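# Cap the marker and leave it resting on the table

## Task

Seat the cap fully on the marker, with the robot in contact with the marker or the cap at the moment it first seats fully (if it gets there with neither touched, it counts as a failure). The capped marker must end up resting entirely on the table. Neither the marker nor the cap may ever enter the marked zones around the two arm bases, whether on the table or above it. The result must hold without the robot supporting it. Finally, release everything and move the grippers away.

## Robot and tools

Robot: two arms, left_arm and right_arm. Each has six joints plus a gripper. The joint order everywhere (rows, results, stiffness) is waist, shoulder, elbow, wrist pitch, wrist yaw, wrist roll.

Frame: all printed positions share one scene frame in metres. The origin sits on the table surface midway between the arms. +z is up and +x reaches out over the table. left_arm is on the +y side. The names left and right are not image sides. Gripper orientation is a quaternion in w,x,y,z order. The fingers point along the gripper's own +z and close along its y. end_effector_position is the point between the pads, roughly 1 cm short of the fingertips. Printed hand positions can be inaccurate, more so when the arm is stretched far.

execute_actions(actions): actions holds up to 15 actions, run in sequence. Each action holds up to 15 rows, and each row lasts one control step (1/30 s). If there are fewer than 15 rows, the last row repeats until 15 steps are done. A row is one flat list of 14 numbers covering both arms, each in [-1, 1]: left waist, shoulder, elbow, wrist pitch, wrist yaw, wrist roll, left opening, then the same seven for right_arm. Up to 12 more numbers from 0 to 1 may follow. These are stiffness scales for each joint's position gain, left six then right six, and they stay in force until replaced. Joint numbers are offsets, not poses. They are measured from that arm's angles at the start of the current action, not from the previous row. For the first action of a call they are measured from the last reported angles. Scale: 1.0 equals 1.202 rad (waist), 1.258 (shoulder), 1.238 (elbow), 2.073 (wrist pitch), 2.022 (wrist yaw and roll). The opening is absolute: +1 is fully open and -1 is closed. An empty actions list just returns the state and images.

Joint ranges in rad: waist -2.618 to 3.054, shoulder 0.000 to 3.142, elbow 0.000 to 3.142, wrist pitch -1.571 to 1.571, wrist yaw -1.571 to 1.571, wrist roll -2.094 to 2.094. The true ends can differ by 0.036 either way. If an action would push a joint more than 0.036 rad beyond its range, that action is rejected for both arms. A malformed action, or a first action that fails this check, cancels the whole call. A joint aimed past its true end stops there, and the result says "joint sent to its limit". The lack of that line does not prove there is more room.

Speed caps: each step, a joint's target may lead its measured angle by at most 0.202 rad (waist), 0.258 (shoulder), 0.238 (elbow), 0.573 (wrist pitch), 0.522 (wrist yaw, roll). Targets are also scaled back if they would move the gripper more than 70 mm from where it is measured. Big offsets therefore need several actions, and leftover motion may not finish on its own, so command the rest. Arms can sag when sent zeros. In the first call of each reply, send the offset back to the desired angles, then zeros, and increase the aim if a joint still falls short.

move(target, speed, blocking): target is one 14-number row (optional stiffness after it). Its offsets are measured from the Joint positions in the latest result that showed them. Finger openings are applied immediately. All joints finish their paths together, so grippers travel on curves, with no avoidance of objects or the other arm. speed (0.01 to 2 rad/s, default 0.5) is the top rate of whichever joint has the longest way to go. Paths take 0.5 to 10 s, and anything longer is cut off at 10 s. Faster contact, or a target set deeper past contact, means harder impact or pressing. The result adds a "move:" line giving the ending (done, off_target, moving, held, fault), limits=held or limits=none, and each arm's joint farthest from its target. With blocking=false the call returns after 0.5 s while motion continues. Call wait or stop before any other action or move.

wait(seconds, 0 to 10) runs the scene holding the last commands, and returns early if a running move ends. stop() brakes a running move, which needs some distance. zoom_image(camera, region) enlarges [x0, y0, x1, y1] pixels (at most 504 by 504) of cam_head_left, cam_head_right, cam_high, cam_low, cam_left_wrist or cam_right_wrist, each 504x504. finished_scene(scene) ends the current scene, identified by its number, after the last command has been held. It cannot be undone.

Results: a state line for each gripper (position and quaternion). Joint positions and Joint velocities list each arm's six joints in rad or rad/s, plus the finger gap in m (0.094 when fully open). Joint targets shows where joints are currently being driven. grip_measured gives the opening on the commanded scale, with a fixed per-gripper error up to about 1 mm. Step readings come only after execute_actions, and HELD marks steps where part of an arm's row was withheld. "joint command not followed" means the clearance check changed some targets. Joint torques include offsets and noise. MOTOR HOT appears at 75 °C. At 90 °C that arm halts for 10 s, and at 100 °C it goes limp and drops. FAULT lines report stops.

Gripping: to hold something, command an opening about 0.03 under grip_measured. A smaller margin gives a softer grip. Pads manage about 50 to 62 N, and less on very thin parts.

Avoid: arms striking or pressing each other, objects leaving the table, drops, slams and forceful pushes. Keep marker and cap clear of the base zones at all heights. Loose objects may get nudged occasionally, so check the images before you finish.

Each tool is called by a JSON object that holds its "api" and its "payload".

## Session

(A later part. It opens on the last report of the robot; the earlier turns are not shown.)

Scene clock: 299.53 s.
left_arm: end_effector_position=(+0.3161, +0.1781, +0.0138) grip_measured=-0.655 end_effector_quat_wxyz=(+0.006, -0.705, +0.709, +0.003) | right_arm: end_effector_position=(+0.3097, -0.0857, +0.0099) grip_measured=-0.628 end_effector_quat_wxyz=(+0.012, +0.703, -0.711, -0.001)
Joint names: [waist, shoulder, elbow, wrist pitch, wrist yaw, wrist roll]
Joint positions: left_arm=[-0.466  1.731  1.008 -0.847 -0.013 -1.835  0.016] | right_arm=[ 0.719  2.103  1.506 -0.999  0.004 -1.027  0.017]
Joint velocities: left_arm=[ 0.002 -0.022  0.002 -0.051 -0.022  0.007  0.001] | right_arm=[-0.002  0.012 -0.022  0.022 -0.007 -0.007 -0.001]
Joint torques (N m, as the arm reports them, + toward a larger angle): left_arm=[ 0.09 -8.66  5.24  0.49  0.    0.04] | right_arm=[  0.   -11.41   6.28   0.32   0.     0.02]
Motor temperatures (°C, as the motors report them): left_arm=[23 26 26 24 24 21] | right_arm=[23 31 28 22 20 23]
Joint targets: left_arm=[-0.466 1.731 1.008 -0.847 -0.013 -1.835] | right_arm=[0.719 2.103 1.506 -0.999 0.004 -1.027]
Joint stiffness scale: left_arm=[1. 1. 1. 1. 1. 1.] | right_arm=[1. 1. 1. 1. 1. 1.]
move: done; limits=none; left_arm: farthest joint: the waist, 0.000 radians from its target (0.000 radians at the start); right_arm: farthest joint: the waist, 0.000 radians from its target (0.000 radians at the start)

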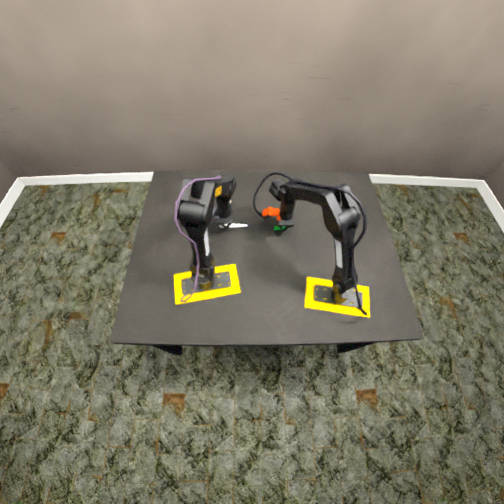

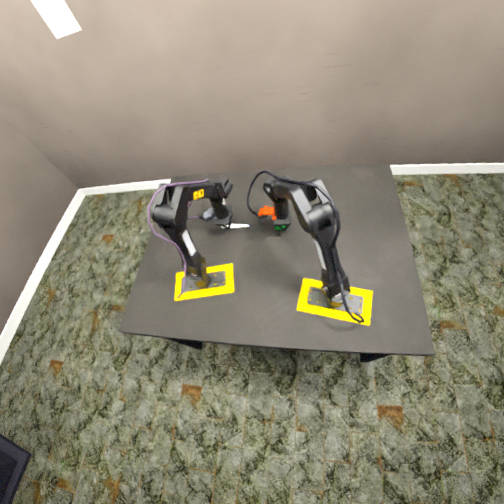

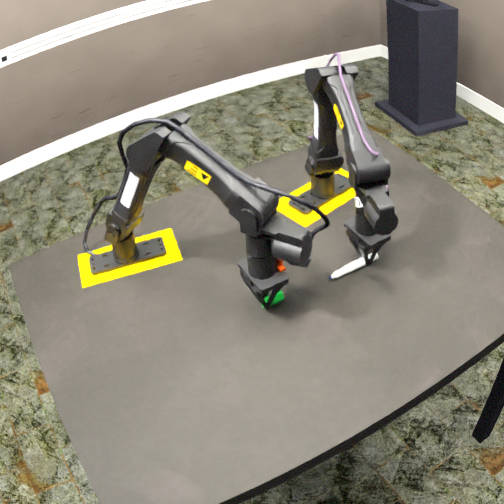

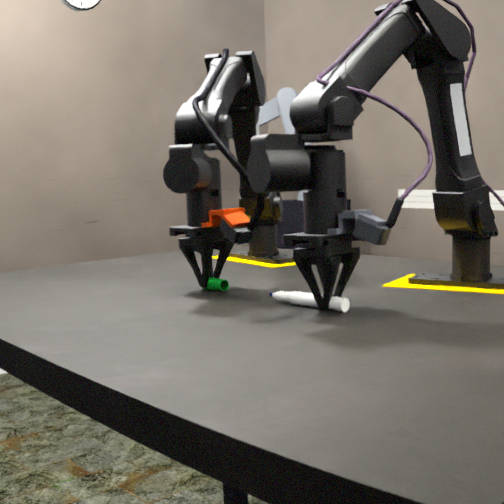

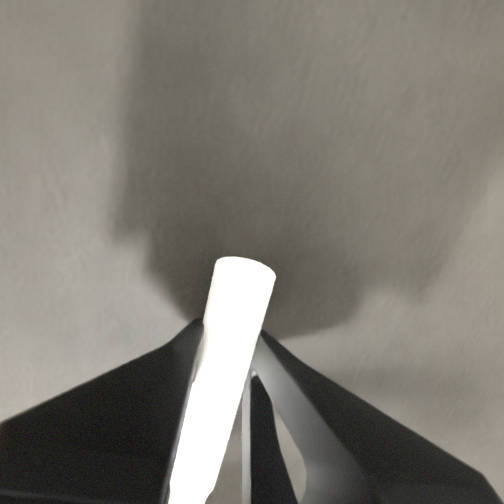

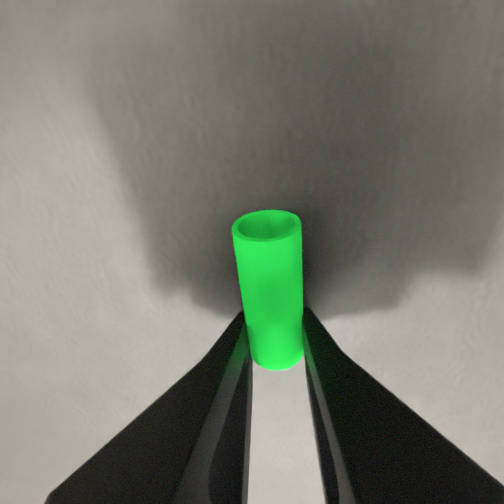

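{"api": "move", "payload": {"target": [0,0,0,0,0,0,-0.75,0.14,0.165,0.30,-0.073,0,0.085,-0.7], "speed": 0.3}}

{"api": "zoom_image", "payload": {"camera": "cam_low", "region": [180,220,380,330]}}

Scene clock: 315.20 s.
left_arm: end_effector_position=(+0.3161, +0.1781, +0.0138) grip_measured=-0.655 end_effector_quat_wxyz=(+0.006, -0.705, +0.709, +0.003) | right_arm: end_effector_position=(+0.3141, -0.0025, +0.0102) grip_measured=-0.628 end_effector_quat_wxyz=(+0.016, +0.704, -0.711, +0.002)
Joint names: [waist, shoulder, elbow, wrist pitch, wrist yaw, wrist roll]
Joint positions: left_arm=[-0.466  1.731  1.008 -0.847 -0.013 -1.835  0.016] | right_arm=[ 0.881  2.308  1.846 -1.139  0.007 -0.866  0.017]
Joint velocities: left_arm=[ 0.012 -0.002 -0.007 -0.051 -0.037  0.022  0.001] | right_arm=[-0.002  0.012  0.002 -0.066 -0.007 -0.066 -0.   ]
Joint torques (N m, as the arm reports them, + toward a larger angle): left_arm=[ 0.05 -8.59  5.21  0.47  0.    0.03] | right_arm=[  0.54 -13.12   8.79   0.23  -0.02   0.12]
Motor temperatures (°C, as the motors report them): left_arm=[23 26 26 24 24 21] | right_arm=[23 31 28 22 20 23]
Joint targets: left_arm=[-0.466 1.731 1.008 -0.847 -0.013 -1.835] | right_arm=[0.888 2.310 1.878 -1.150 0.004 -0.855]
Joint stiffness scale: left_arm=[1. 1. 1. 1. 1. 1.] | right_arm=[1. 1. 1. 1. 1. 1.]
move: off_target (right_arm); limits=none; left_arm: farthest joint: the waist, 0.000 radians from its target (0.000 radians at the start); right_arm: farthest joint: the elbow, 0.032 radians from its target (0.371 radians at the start)

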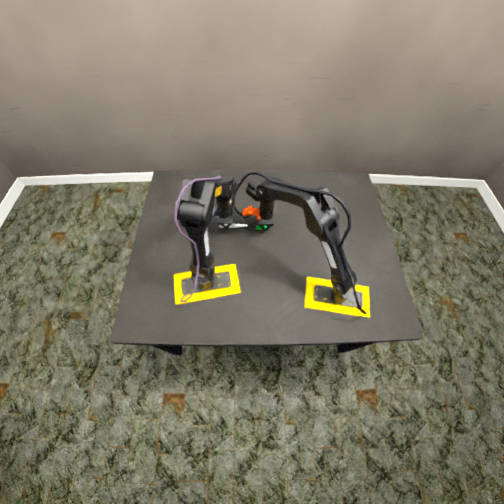

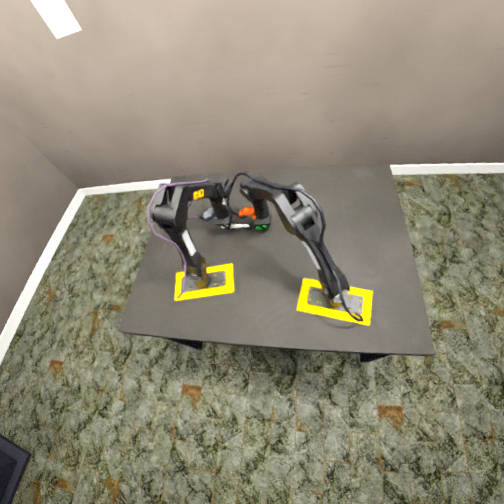

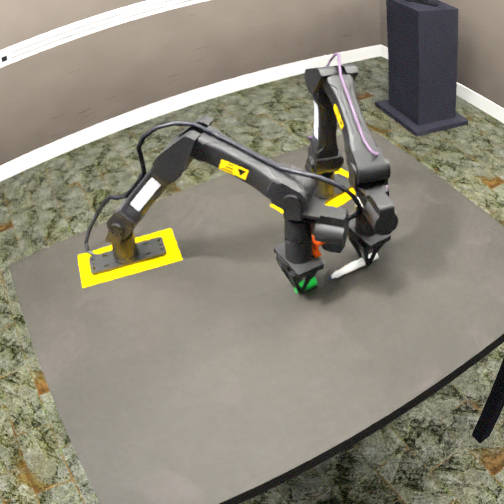

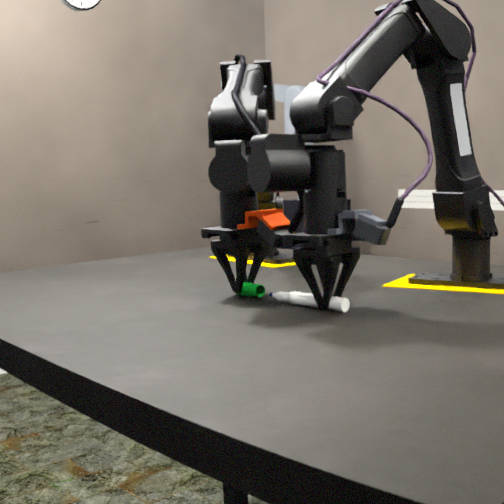

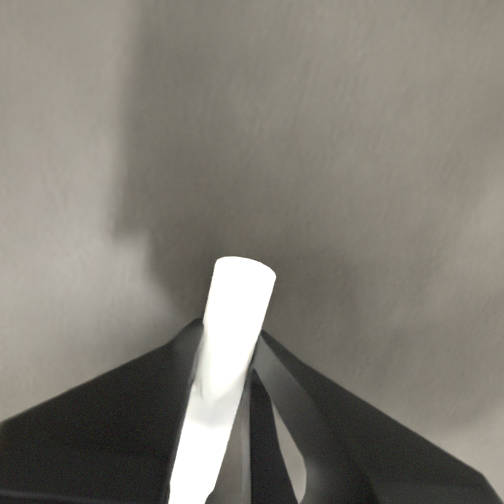

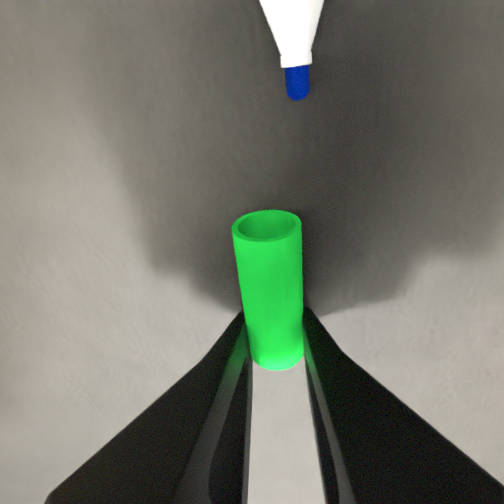

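Region (180, 220, 380, 330) of cam_low's 504x504 image, scaled by 2.520, with more detail than that image has; it fills the top 277 rows of this view, and the rest is white.

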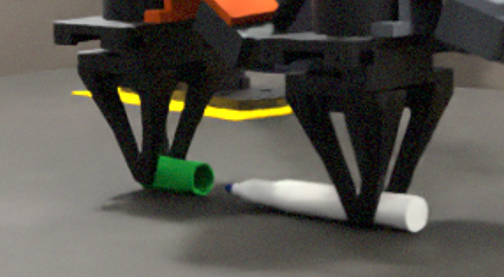

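{"api": "move", "payload": {"target": [0,0,0,0,0,0,-0.75,-0.019,0.030,0.071,-0.016,0,-0.008,-0.7], "speed": 0.1}}

Scene clock: 326.80 s.
left_arm: end_effector_position=(+0.3161, +0.1781, +0.0138) grip_measured=-0.655 end_effector_quat_wxyz=(+0.006, -0.705, +0.709, +0.003) | right_arm: end_effector_position=(+0.3241, -0.0013, +0.0102) grip_measured=-0.628 end_effector_quat_wxyz=(+0.014, +0.701, -0.713, +0.002)
Joint names: [waist, shoulder, elbow, wrist pitch, wrist yaw, wrist roll]
Joint positions: left_arm=[-0.466  1.731  1.008 -0.847 -0.013 -1.835  0.016] | right_arm=[ 0.868  2.341  1.903 -1.16   0.007 -0.871  0.017]
Joint velocities: left_arm=[-0.017  0.002 -0.007  0.037  0.051 -0.095 -0.   ] | right_arm=[-0.007  0.022  0.002 -0.022 -0.037 -0.007  0.   ]
Joint torques (N m, as the arm reports them, + toward a larger angle): left_arm=[ 0.08 -8.67  5.22  0.49  0.    0.02] | right_arm=[ -0.8  -13.16   8.74   0.18   0.01  -0.09]
Motor temperatures (°C, as the motors report them): left_arm=[23 26 26 24 24 21] | right_arm=[23 32 29 22 20 23]
Joint targets: left_arm=[-0.466 1.731 1.008 -0.847 -0.013 -1.835] | right_arm=[0.858 2.345 1.934 -1.172 0.007 -0.883]
Joint stiffness scale: left_arm=[1. 1. 1. 1. 1. 1.] | right_arm=[1. 1. 1. 1. 1. 1.]
move: off_target (right_arm); limits=none; left_arm: farthest joint: the waist, 0.000 radians from its target (0.000 radians at the start); right_arm: farthest joint: the elbow, 0.031 radians from its target (0.088 radians at the start)

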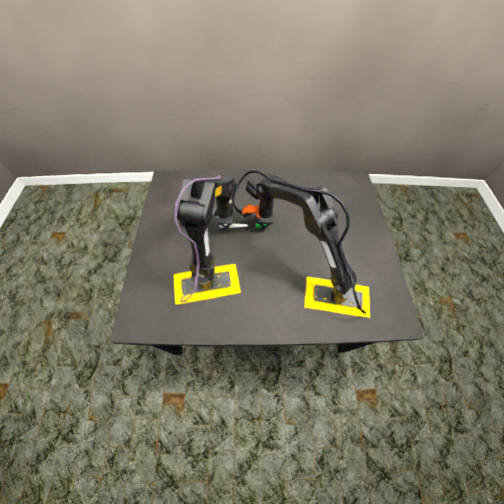

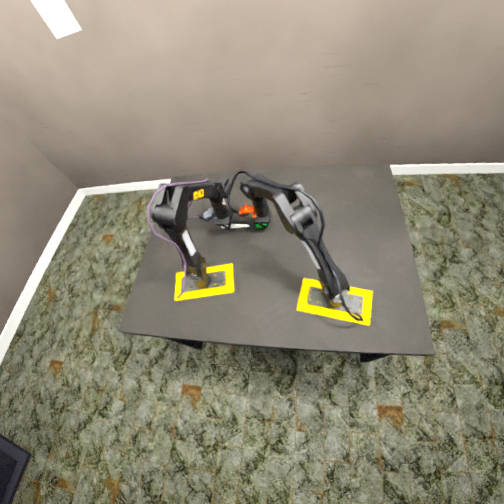

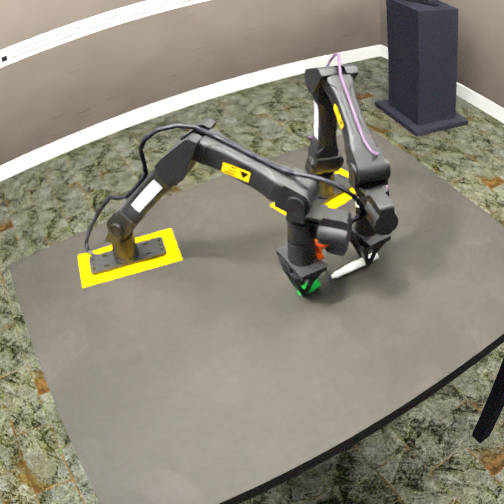

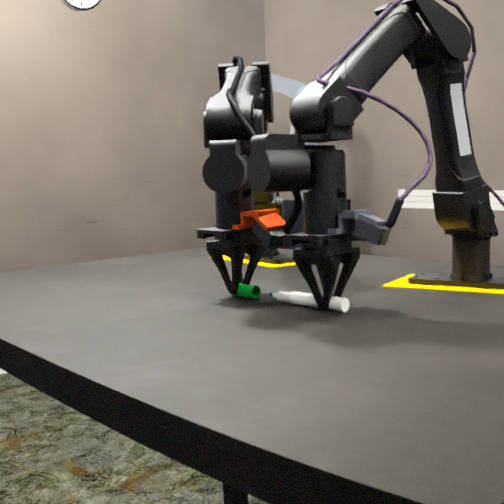

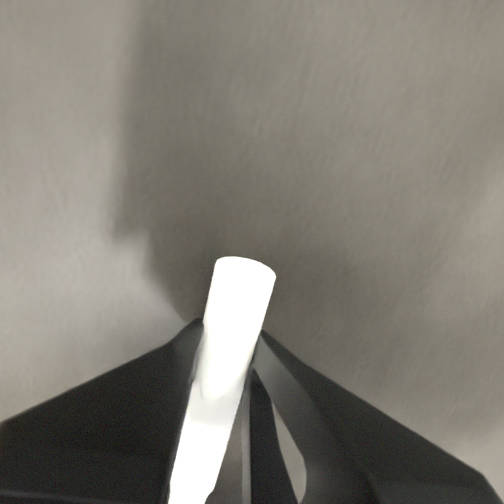

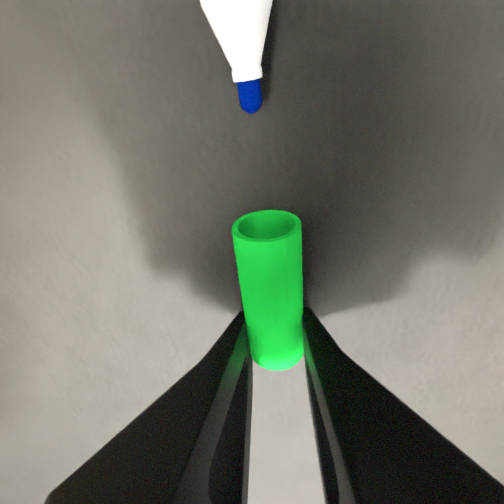

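{"api": "move", "payload": {"target": [0,0,0,0,0,0,-0.75,0.059,0.077,0.156,-0.039,0,0.037,-0.7], "speed": 0.1}}

{"api": "zoom_image", "payload": {"camera": "cam_low", "region": [180,120,380,330]}}

Scene clock: 342.60 s.
left_arm: end_effector_position=(+0.3161, +0.1781, +0.0138) grip_measured=-0.655 end_effector_quat_wxyz=(+0.006, -0.705, +0.709, +0.003) | right_arm: end_effector_position=(+0.3226, +0.0291, +0.0101) grip_measured=-0.628 end_effector_quat_wxyz=(+0.013, +0.700, -0.714, +0.004)
Joint names: [waist, shoulder, elbow, wrist pitch, wrist yaw, wrist roll]
Joint positions: left_arm=[-0.466  1.731  1.008 -0.847 -0.013 -1.835  0.016] | right_arm=[ 0.922  2.425  2.052 -1.222  0.009 -0.816  0.017]
Joint velocities: left_arm=[-0.007  0.007 -0.017 -0.081  0.007 -0.022  0.001] | right_arm=[-0.022 -0.007  0.007 -0.022  0.007 -0.081  0.   ]
Joint torques (N m, as the arm reports them, + toward a larger angle): left_arm=[ 0.03 -8.63  5.24  0.49 -0.01  0.03] | right_arm=[  0.06 -14.33   6.48   0.32   0.01   0.02]
Motor temperatures (°C, as the motors report them): left_arm=[23 27 26 24 24 21] | right_arm=[23 33 29 22 20 23]
Joint targets: left_arm=[-0.466 1.731 1.008 -0.847 -0.013 -1.835] | right_arm=[0.922 2.425 2.051 -1.222 0.008 -0.816]
Joint stiffness scale: left_arm=[1. 1. 1. 1. 1. 1.] | right_arm=[1. 1. 1. 1. 1. 1.]
move: held (right_arm); limits=held; held on 9 of 65 steps (right_arm), including the last (right_arm); left_arm: farthest joint: the waist, 0.000 radians from its target (0.000 radians at the start); right_arm: farthest joint: the elbow, 0.044 radians from its target (0.193 radians at the start)
joint command not followed: on one or more control steps a check withheld the commanded joint targets of the right arm, and it was not sent them on those steps. On the call's last step the targets were still withheld.
cause: the commanded joint targets would bring a part of the robot too close to another arm (this arm's wrist (the part past the wrist pitch) and the other arm's wrist (the part past the wrist pitch)); next, command targets that bring no part of the robot closer to that arm.

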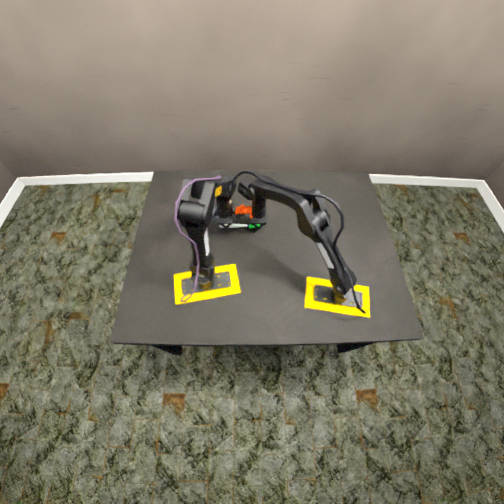

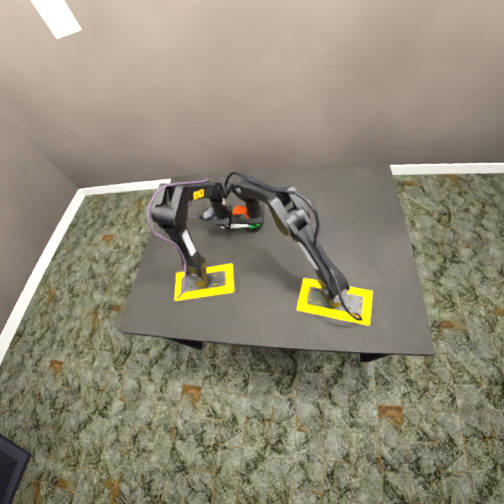

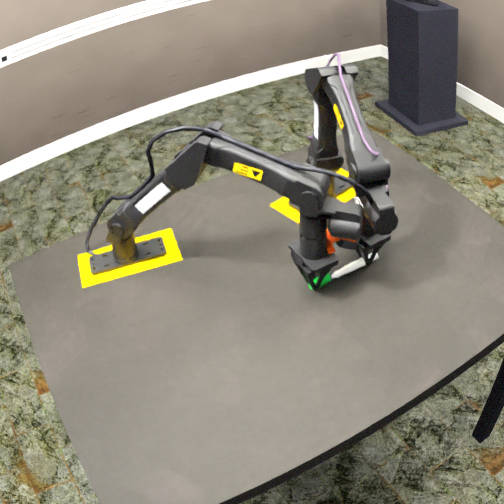

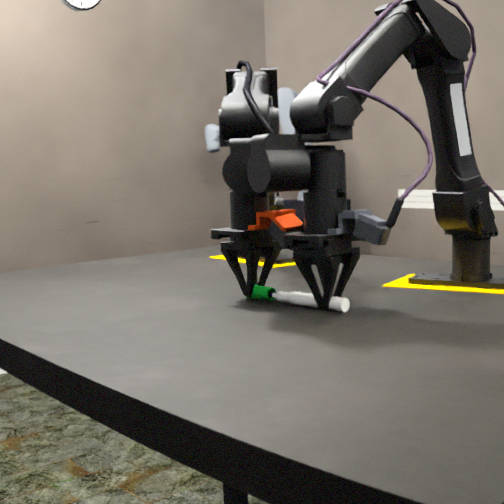

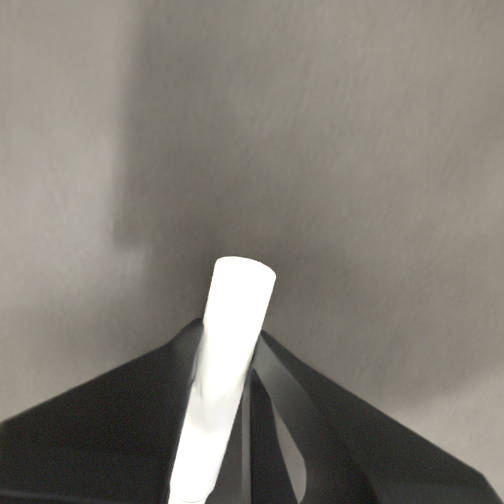

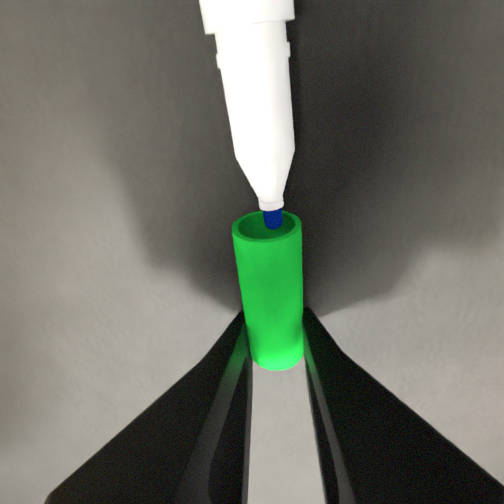

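Region (180, 120, 380, 330) of cam_low's 504x504 image, scaled by 2.400, with more detail than that image has; it fills the left 480 columns of this view, and the rest is white.

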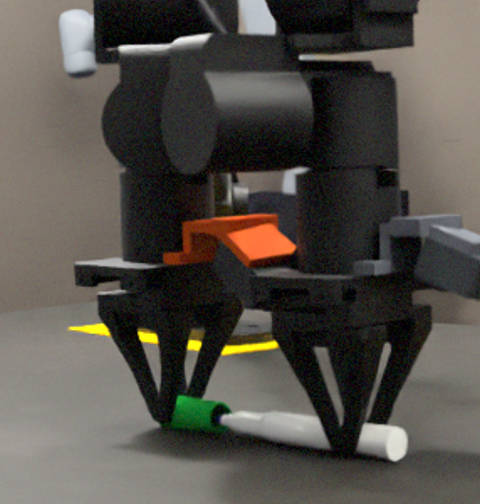

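{"api": "move", "payload": {"target": [0,0,0,0,0,0,-0.75,0,0,0,0,0,0,-0.1]}}

{"api": "move", "payload": {"target": [0,0,0,0,0,0,-0.75,-0.01,-0.06,0.1,-0.08,0,0,-0.1], "speed": 0.3}}

Scene clock: 387.87 s.
left_arm: end_effector_position=(+0.3161, +0.1781, +0.0138) grip_measured=-0.655 end_effector_quat_wxyz=(+0.006, -0.705, +0.709, +0.003) | right_arm: end_effector_position=(+0.3226, +0.0291, +0.0101) grip_measured=-0.102 end_effector_quat_wxyz=(+0.013, +0.700, -0.714, +0.004)
Joint names: [waist, shoulder, elbow, wrist pitch, wrist yaw, wrist roll]
Joint positions: left_arm=[-0.466  1.731  1.008 -0.847 -0.013 -1.835  0.016] | right_arm=[ 0.922  2.425  2.052 -1.222  0.009 -0.816  0.042]
Joint velocities: left_arm=[ 0.002  0.002  0.002 -0.007  0.066 -0.066  0.   ] | right_arm=[ 0.007 -0.046 -0.002 -0.007  0.095 -0.051 -0.   ]
Joint torques (N m, as the arm reports them, + toward a larger angle): left_arm=[ 0.01 -8.72  5.23  0.47  0.    0.02] | right_arm=[ -0.01 -14.3    6.54   0.31   0.     0.02]
Motor temperatures (°C, as the motors report them): left_arm=[23 27 26 24 24 21] | right_arm=[23 36 28 22 20 23]
Joint targets: left_arm=[-0.466 1.731 1.008 -0.847 -0.013 -1.835] | right_arm=[0.922 2.425 2.052 -1.222 0.009 -0.816]
Joint stiffness scale: left_arm=[1. 1. 1. 1. 1. 1.] | right_arm=[1. 1. 1. 1. 1. 1.]
move: done; limits=none; left_arm: farthest joint: the waist, 0.000 radians from its target (0.000 radians at the start); right_arm: farthest joint: the waist, 0.000 radians from its target (0.000 radians at the start)

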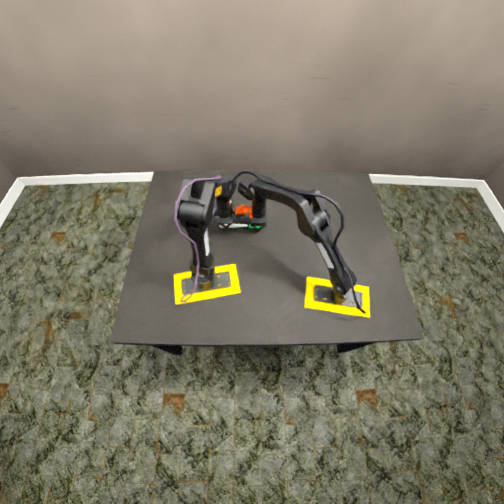

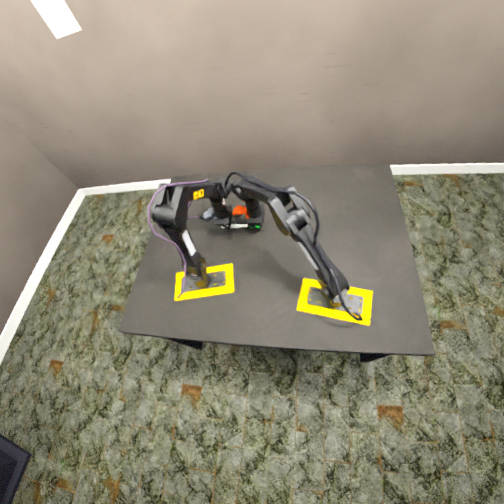

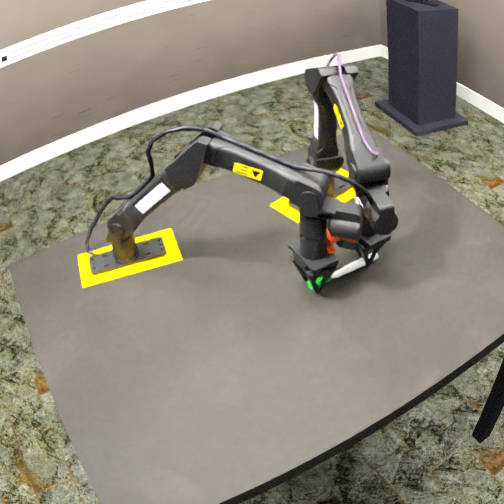

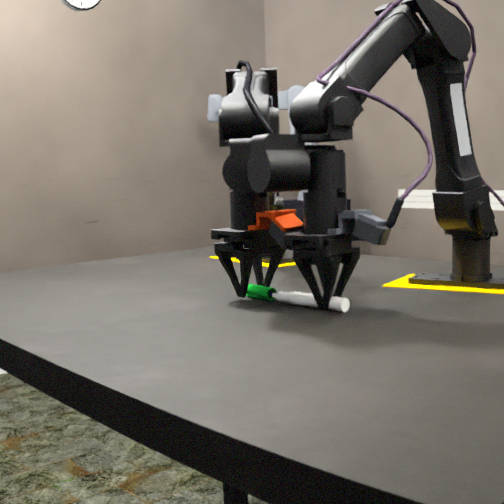

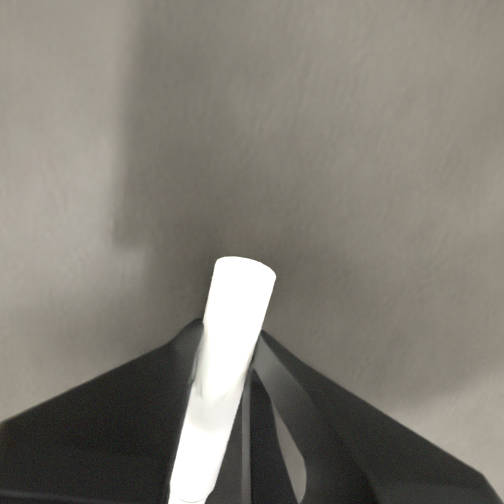

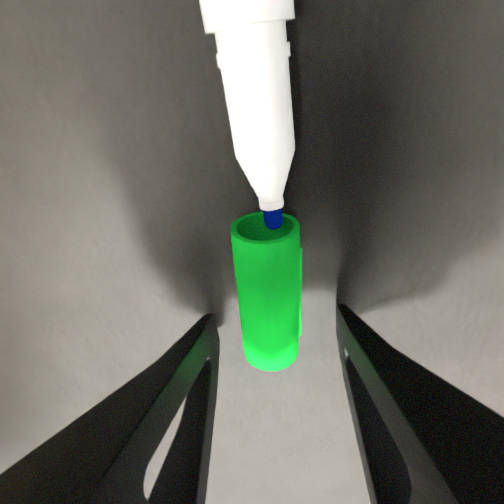

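Scene clock: 389.10 s.
left_arm: end_effector_position=(+0.3161, +0.1781, +0.0138) grip_measured=-0.655 end_effector_quat_wxyz=(+0.006, -0.705, +0.709, +0.003) | right_arm: end_effector_position=(+0.3162, +0.0233, +0.0567) grip_measured=-0.102 end_effector_quat_wxyz=(+0.017, +0.700, -0.714, +0.004)
Joint names: [waist, shoulder, elbow, wrist pitch, wrist yaw, wrist roll]
Joint positions: left_arm=[-0.466  1.731  1.008 -0.847 -0.013 -1.835  0.016] | right_arm=[ 0.922  2.376  2.15  -1.377  0.009 -0.816  0.042]
Joint velocities: left_arm=[-0.007  0.002  0.007  0.081  0.007 -0.022 -0.   ] | right_arm=[-0.002 -0.007  0.002  0.037 -0.066 -0.051  0.   ]
Joint torques (N m, as the arm reports them, + toward a larger angle): left_arm=[ 0.   -8.65  5.25  0.49  0.    0.02] | right_arm=[ -0.99 -16.51   8.35   0.21   0.01   0.02]
Motor temperatures (°C, as the motors report them): left_arm=[23 27 26 24 24 21] | right_arm=[23 36 28 22 20 23]
Joint targets: left_arm=[-0.466 1.731 1.008 -0.847 -0.013 -1.835] | right_arm=[0.910 2.350 2.176 -1.388 0.009 -0.816]
Joint stiffness scale: left_arm=[1. 1. 1. 1. 1. 1.] | right_arm=[1. 1. 1. 1. 1. 1.]
move: off_target (right_arm); limits=none; left_arm: farthest joint: the waist, 0.000 radians from its target (0.000 radians at the start); right_arm: farthest joint: the shoulder, 0.027 radians from its target (0.076 radians at the start)

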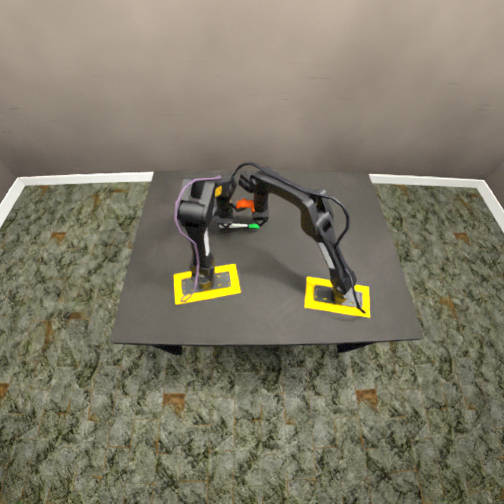

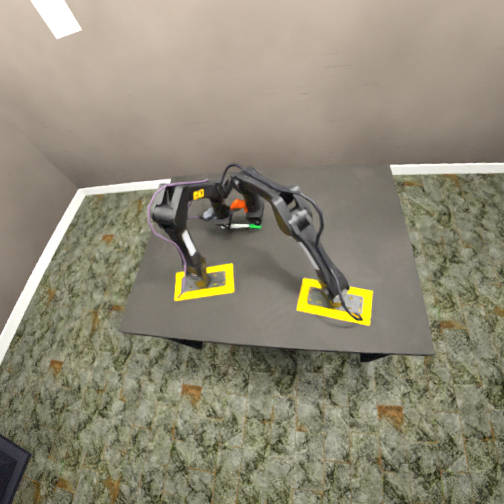

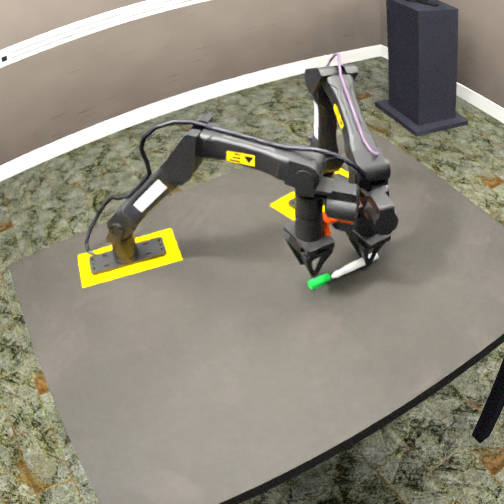

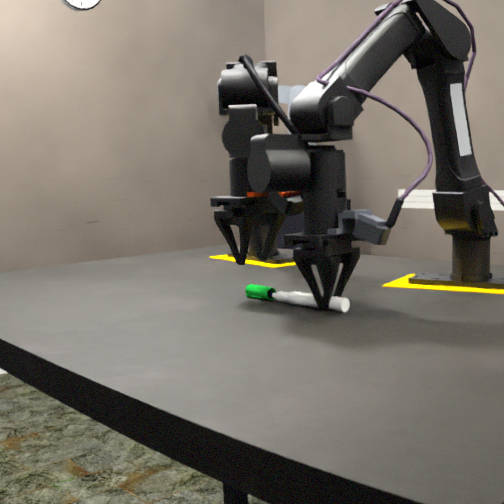

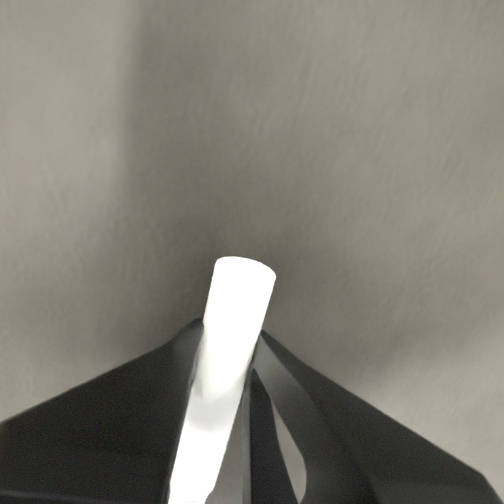

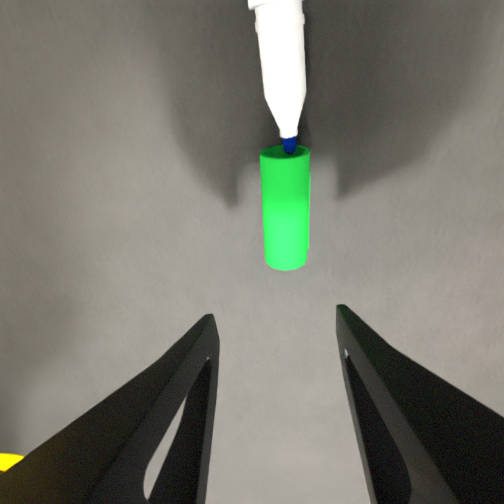

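{"api": "move", "payload": {"target": [0,0,0,0,0,0,-0.75,-0.057,-0.452,-0.777,0.466,0,0.73,-1], "speed": 0.8}}

Scene clock: 398.03 s.
left_arm: end_effector_position=(+0.3161, +0.1781, +0.0138) grip_measured=-0.655 end_effector_quat_wxyz=(+0.006, -0.705, +0.709, +0.003) | right_arm: end_effector_position=(+0.3212, -0.0062, +0.0535) grip_measured=-0.989 end_effector_quat_wxyz=(+0.193, -0.012, +0.970, +0.146)
Joint names: [waist, shoulder, elbow, wrist pitch, wrist yaw, wrist roll]
Joint positions: left_arm=[-0.466  1.731  1.008 -0.847 -0.013 -1.835  0.016] | right_arm=[ 0.864  1.842  1.193 -0.432  0.009  0.651  0.001]
Joint velocities: left_arm=[-0.002  0.002  0.002 -0.007  0.007  0.022  0.001] | right_arm=[-0.007 -0.007  0.002 -0.11  -0.051 -0.022  0.001]
Joint torques (N m, as the arm reports them, + toward a larger angle): left_arm=[ 0.05 -8.65  5.2   0.49  0.    0.03] | right_arm=[ -0.92 -13.07   6.57   1.37   0.01   0.07]
Motor temperatures (°C, as the motors report them): left_arm=[23 27 26 24 24 21] | right_arm=[23 37 29 22 20 23]
Joint targets: left_arm=[-0.466 1.731 1.008 -0.847 -0.013 -1.835] | right_arm=[0.853 1.808 1.188 -0.411 0.009 0.660]
Joint stiffness scale: left_arm=[1. 1. 1. 1. 1. 1.] | right_arm=[1. 1. 1. 1. 1. 1.]
move: off_target (right_arm); limits=none; left_arm: farthest joint: the waist, 0.000 radians from its target (0.000 radians at the start); right_arm: farthest joint: the shoulder, 0.034 radians from its target (0.569 radians at the start)

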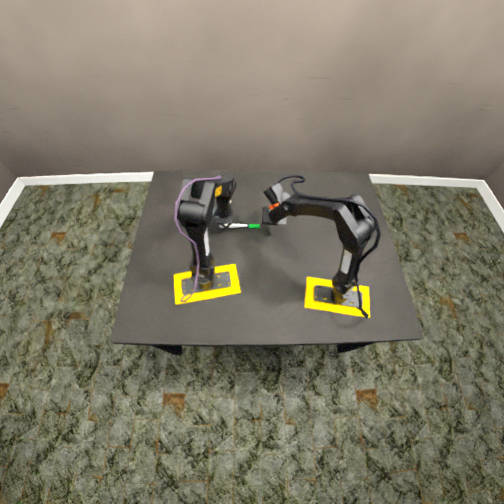

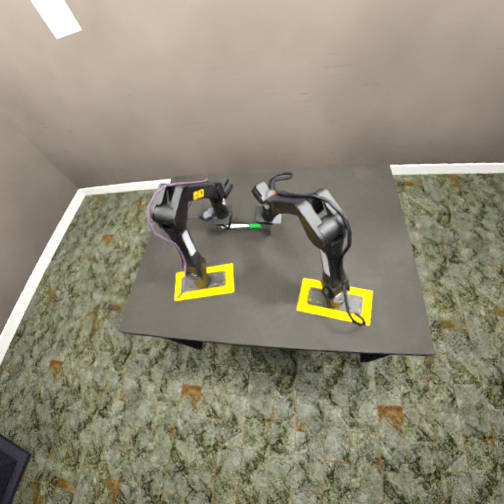

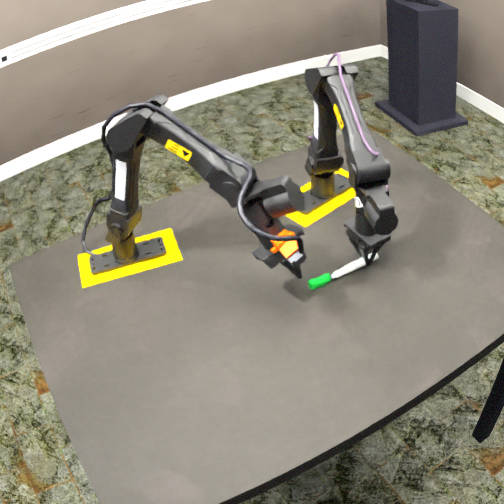

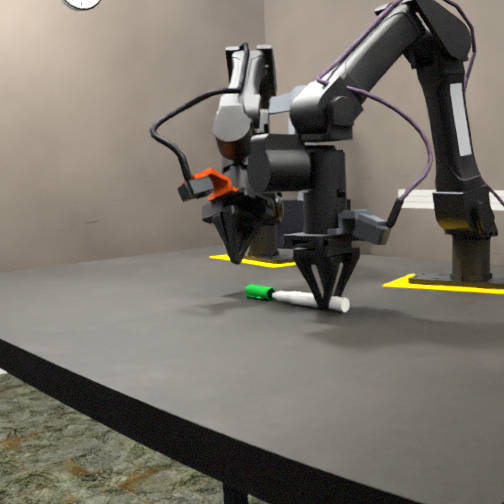

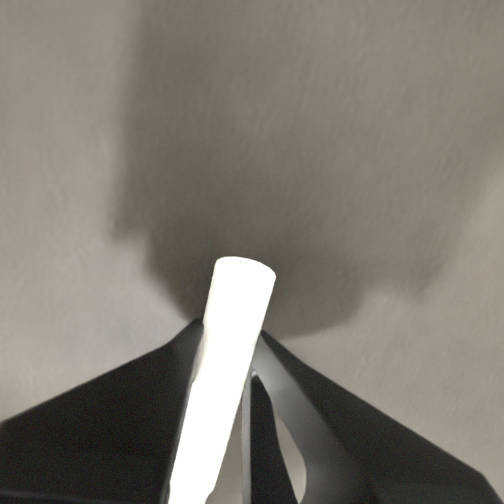

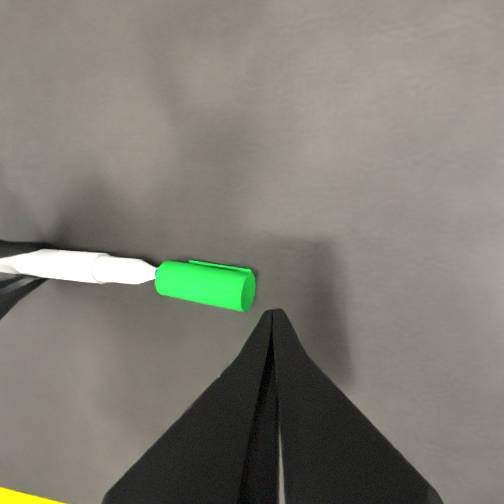

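{"api": "move", "payload": {"target": [0,0,0,0,0,0,-0.75,0,0.036,-0.098,0.094,0,0,-1], "speed": 0.25}}

{"api": "zoom_image", "payload": {"camera": "cam_low", "region": [180,200,380,330]}}

Scene clock: 408.47 s.
left_arm: end_effector_position=(+0.3161, +0.1781, +0.0138) grip_measured=-0.655 end_effector_quat_wxyz=(+0.006, -0.705, +0.709, +0.003) | right_arm: end_effector_position=(+0.3175, -0.0092, +0.0168) grip_measured=-0.989 end_effector_quat_wxyz=(+0.199, -0.012, +0.968, +0.151)
Joint names: [waist, shoulder, elbow, wrist pitch, wrist yaw, wrist roll]
Joint positions: left_arm=[-0.466  1.731  1.008 -0.847 -0.013 -1.835  0.016] | right_arm=[ 0.864  1.884  1.076 -0.258  0.009  0.652  0.001]
Joint velocities: left_arm=[ 0.007 -0.012 -0.007  0.037 -0.066 -0.007  0.   ] | right_arm=[-0.002 -0.017  0.002 -0.037  0.022 -0.022  0.   ]
Joint torques (N m, as the arm reports them, + toward a larger angle): left_arm=[ 0.   -8.66  5.24  0.5   0.    0.  ] | right_arm=[ 0.   -9.4   6.29  1.42  0.    0.01]
Motor temperatures (°C, as the motors report them): left_arm=[23 27 26 24 24 21] | right_arm=[23 36 28 24 20 23]
Joint targets: left_arm=[-0.466 1.731 1.008 -0.847 -0.013 -1.835] | right_arm=[0.864 1.887 1.072 -0.237 0.009 0.651]
Joint stiffness scale: left_arm=[1. 1. 1. 1. 1. 1.] | right_arm=[1. 1. 1. 1. 1. 1.]
move: off_target (right_arm); limits=none; left_arm: farthest joint: the waist, 0.000 radians from its target (0.000 radians at the start); right_arm: farthest joint: the wrist pitch, 0.021 radians from its target (0.195 radians at the start)

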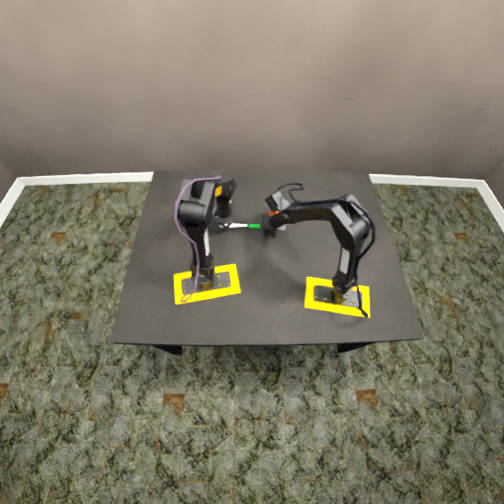

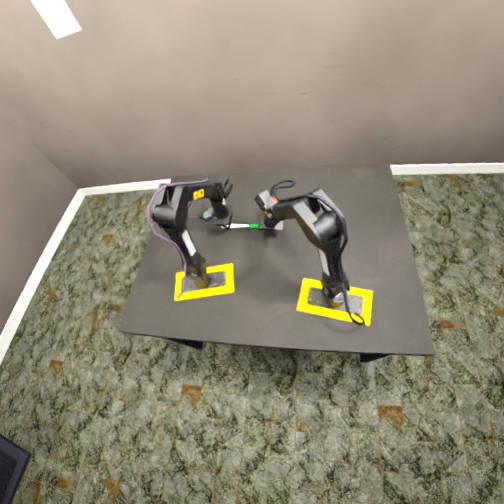

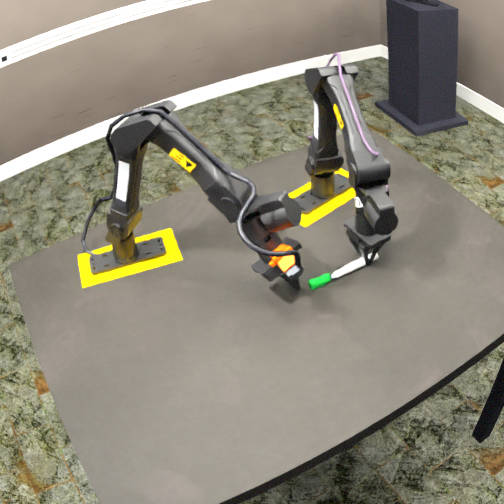

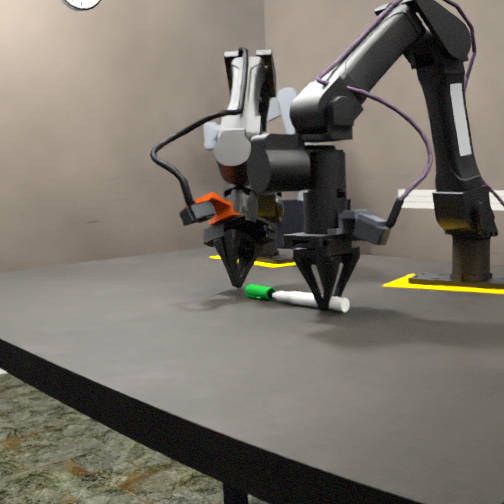

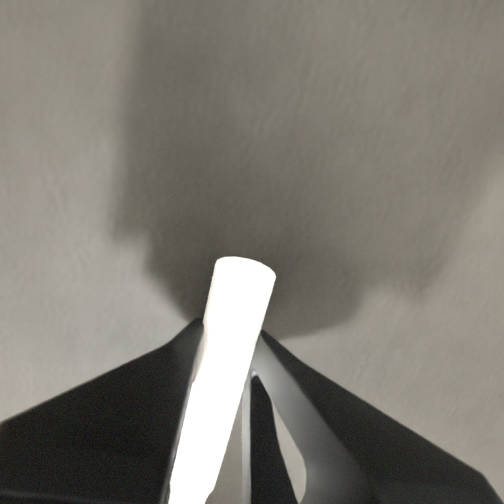

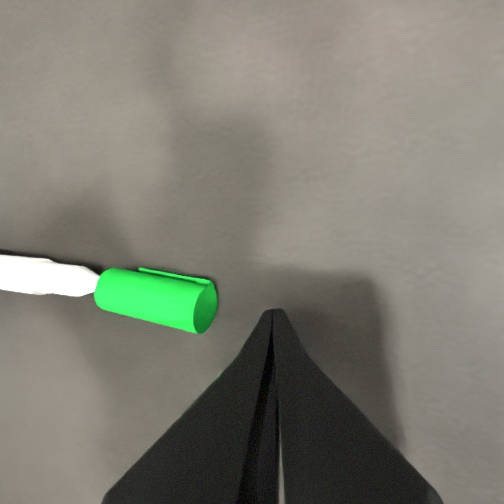

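Region (180, 200, 380, 330) of cam_low's 504x504 image, scaled by 2.520, with more detail than that image has; it fills the top 328 rows of this view, and the rest is white.

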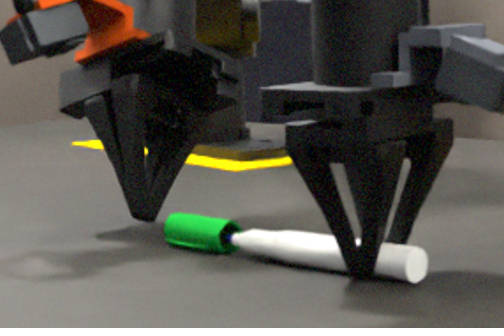

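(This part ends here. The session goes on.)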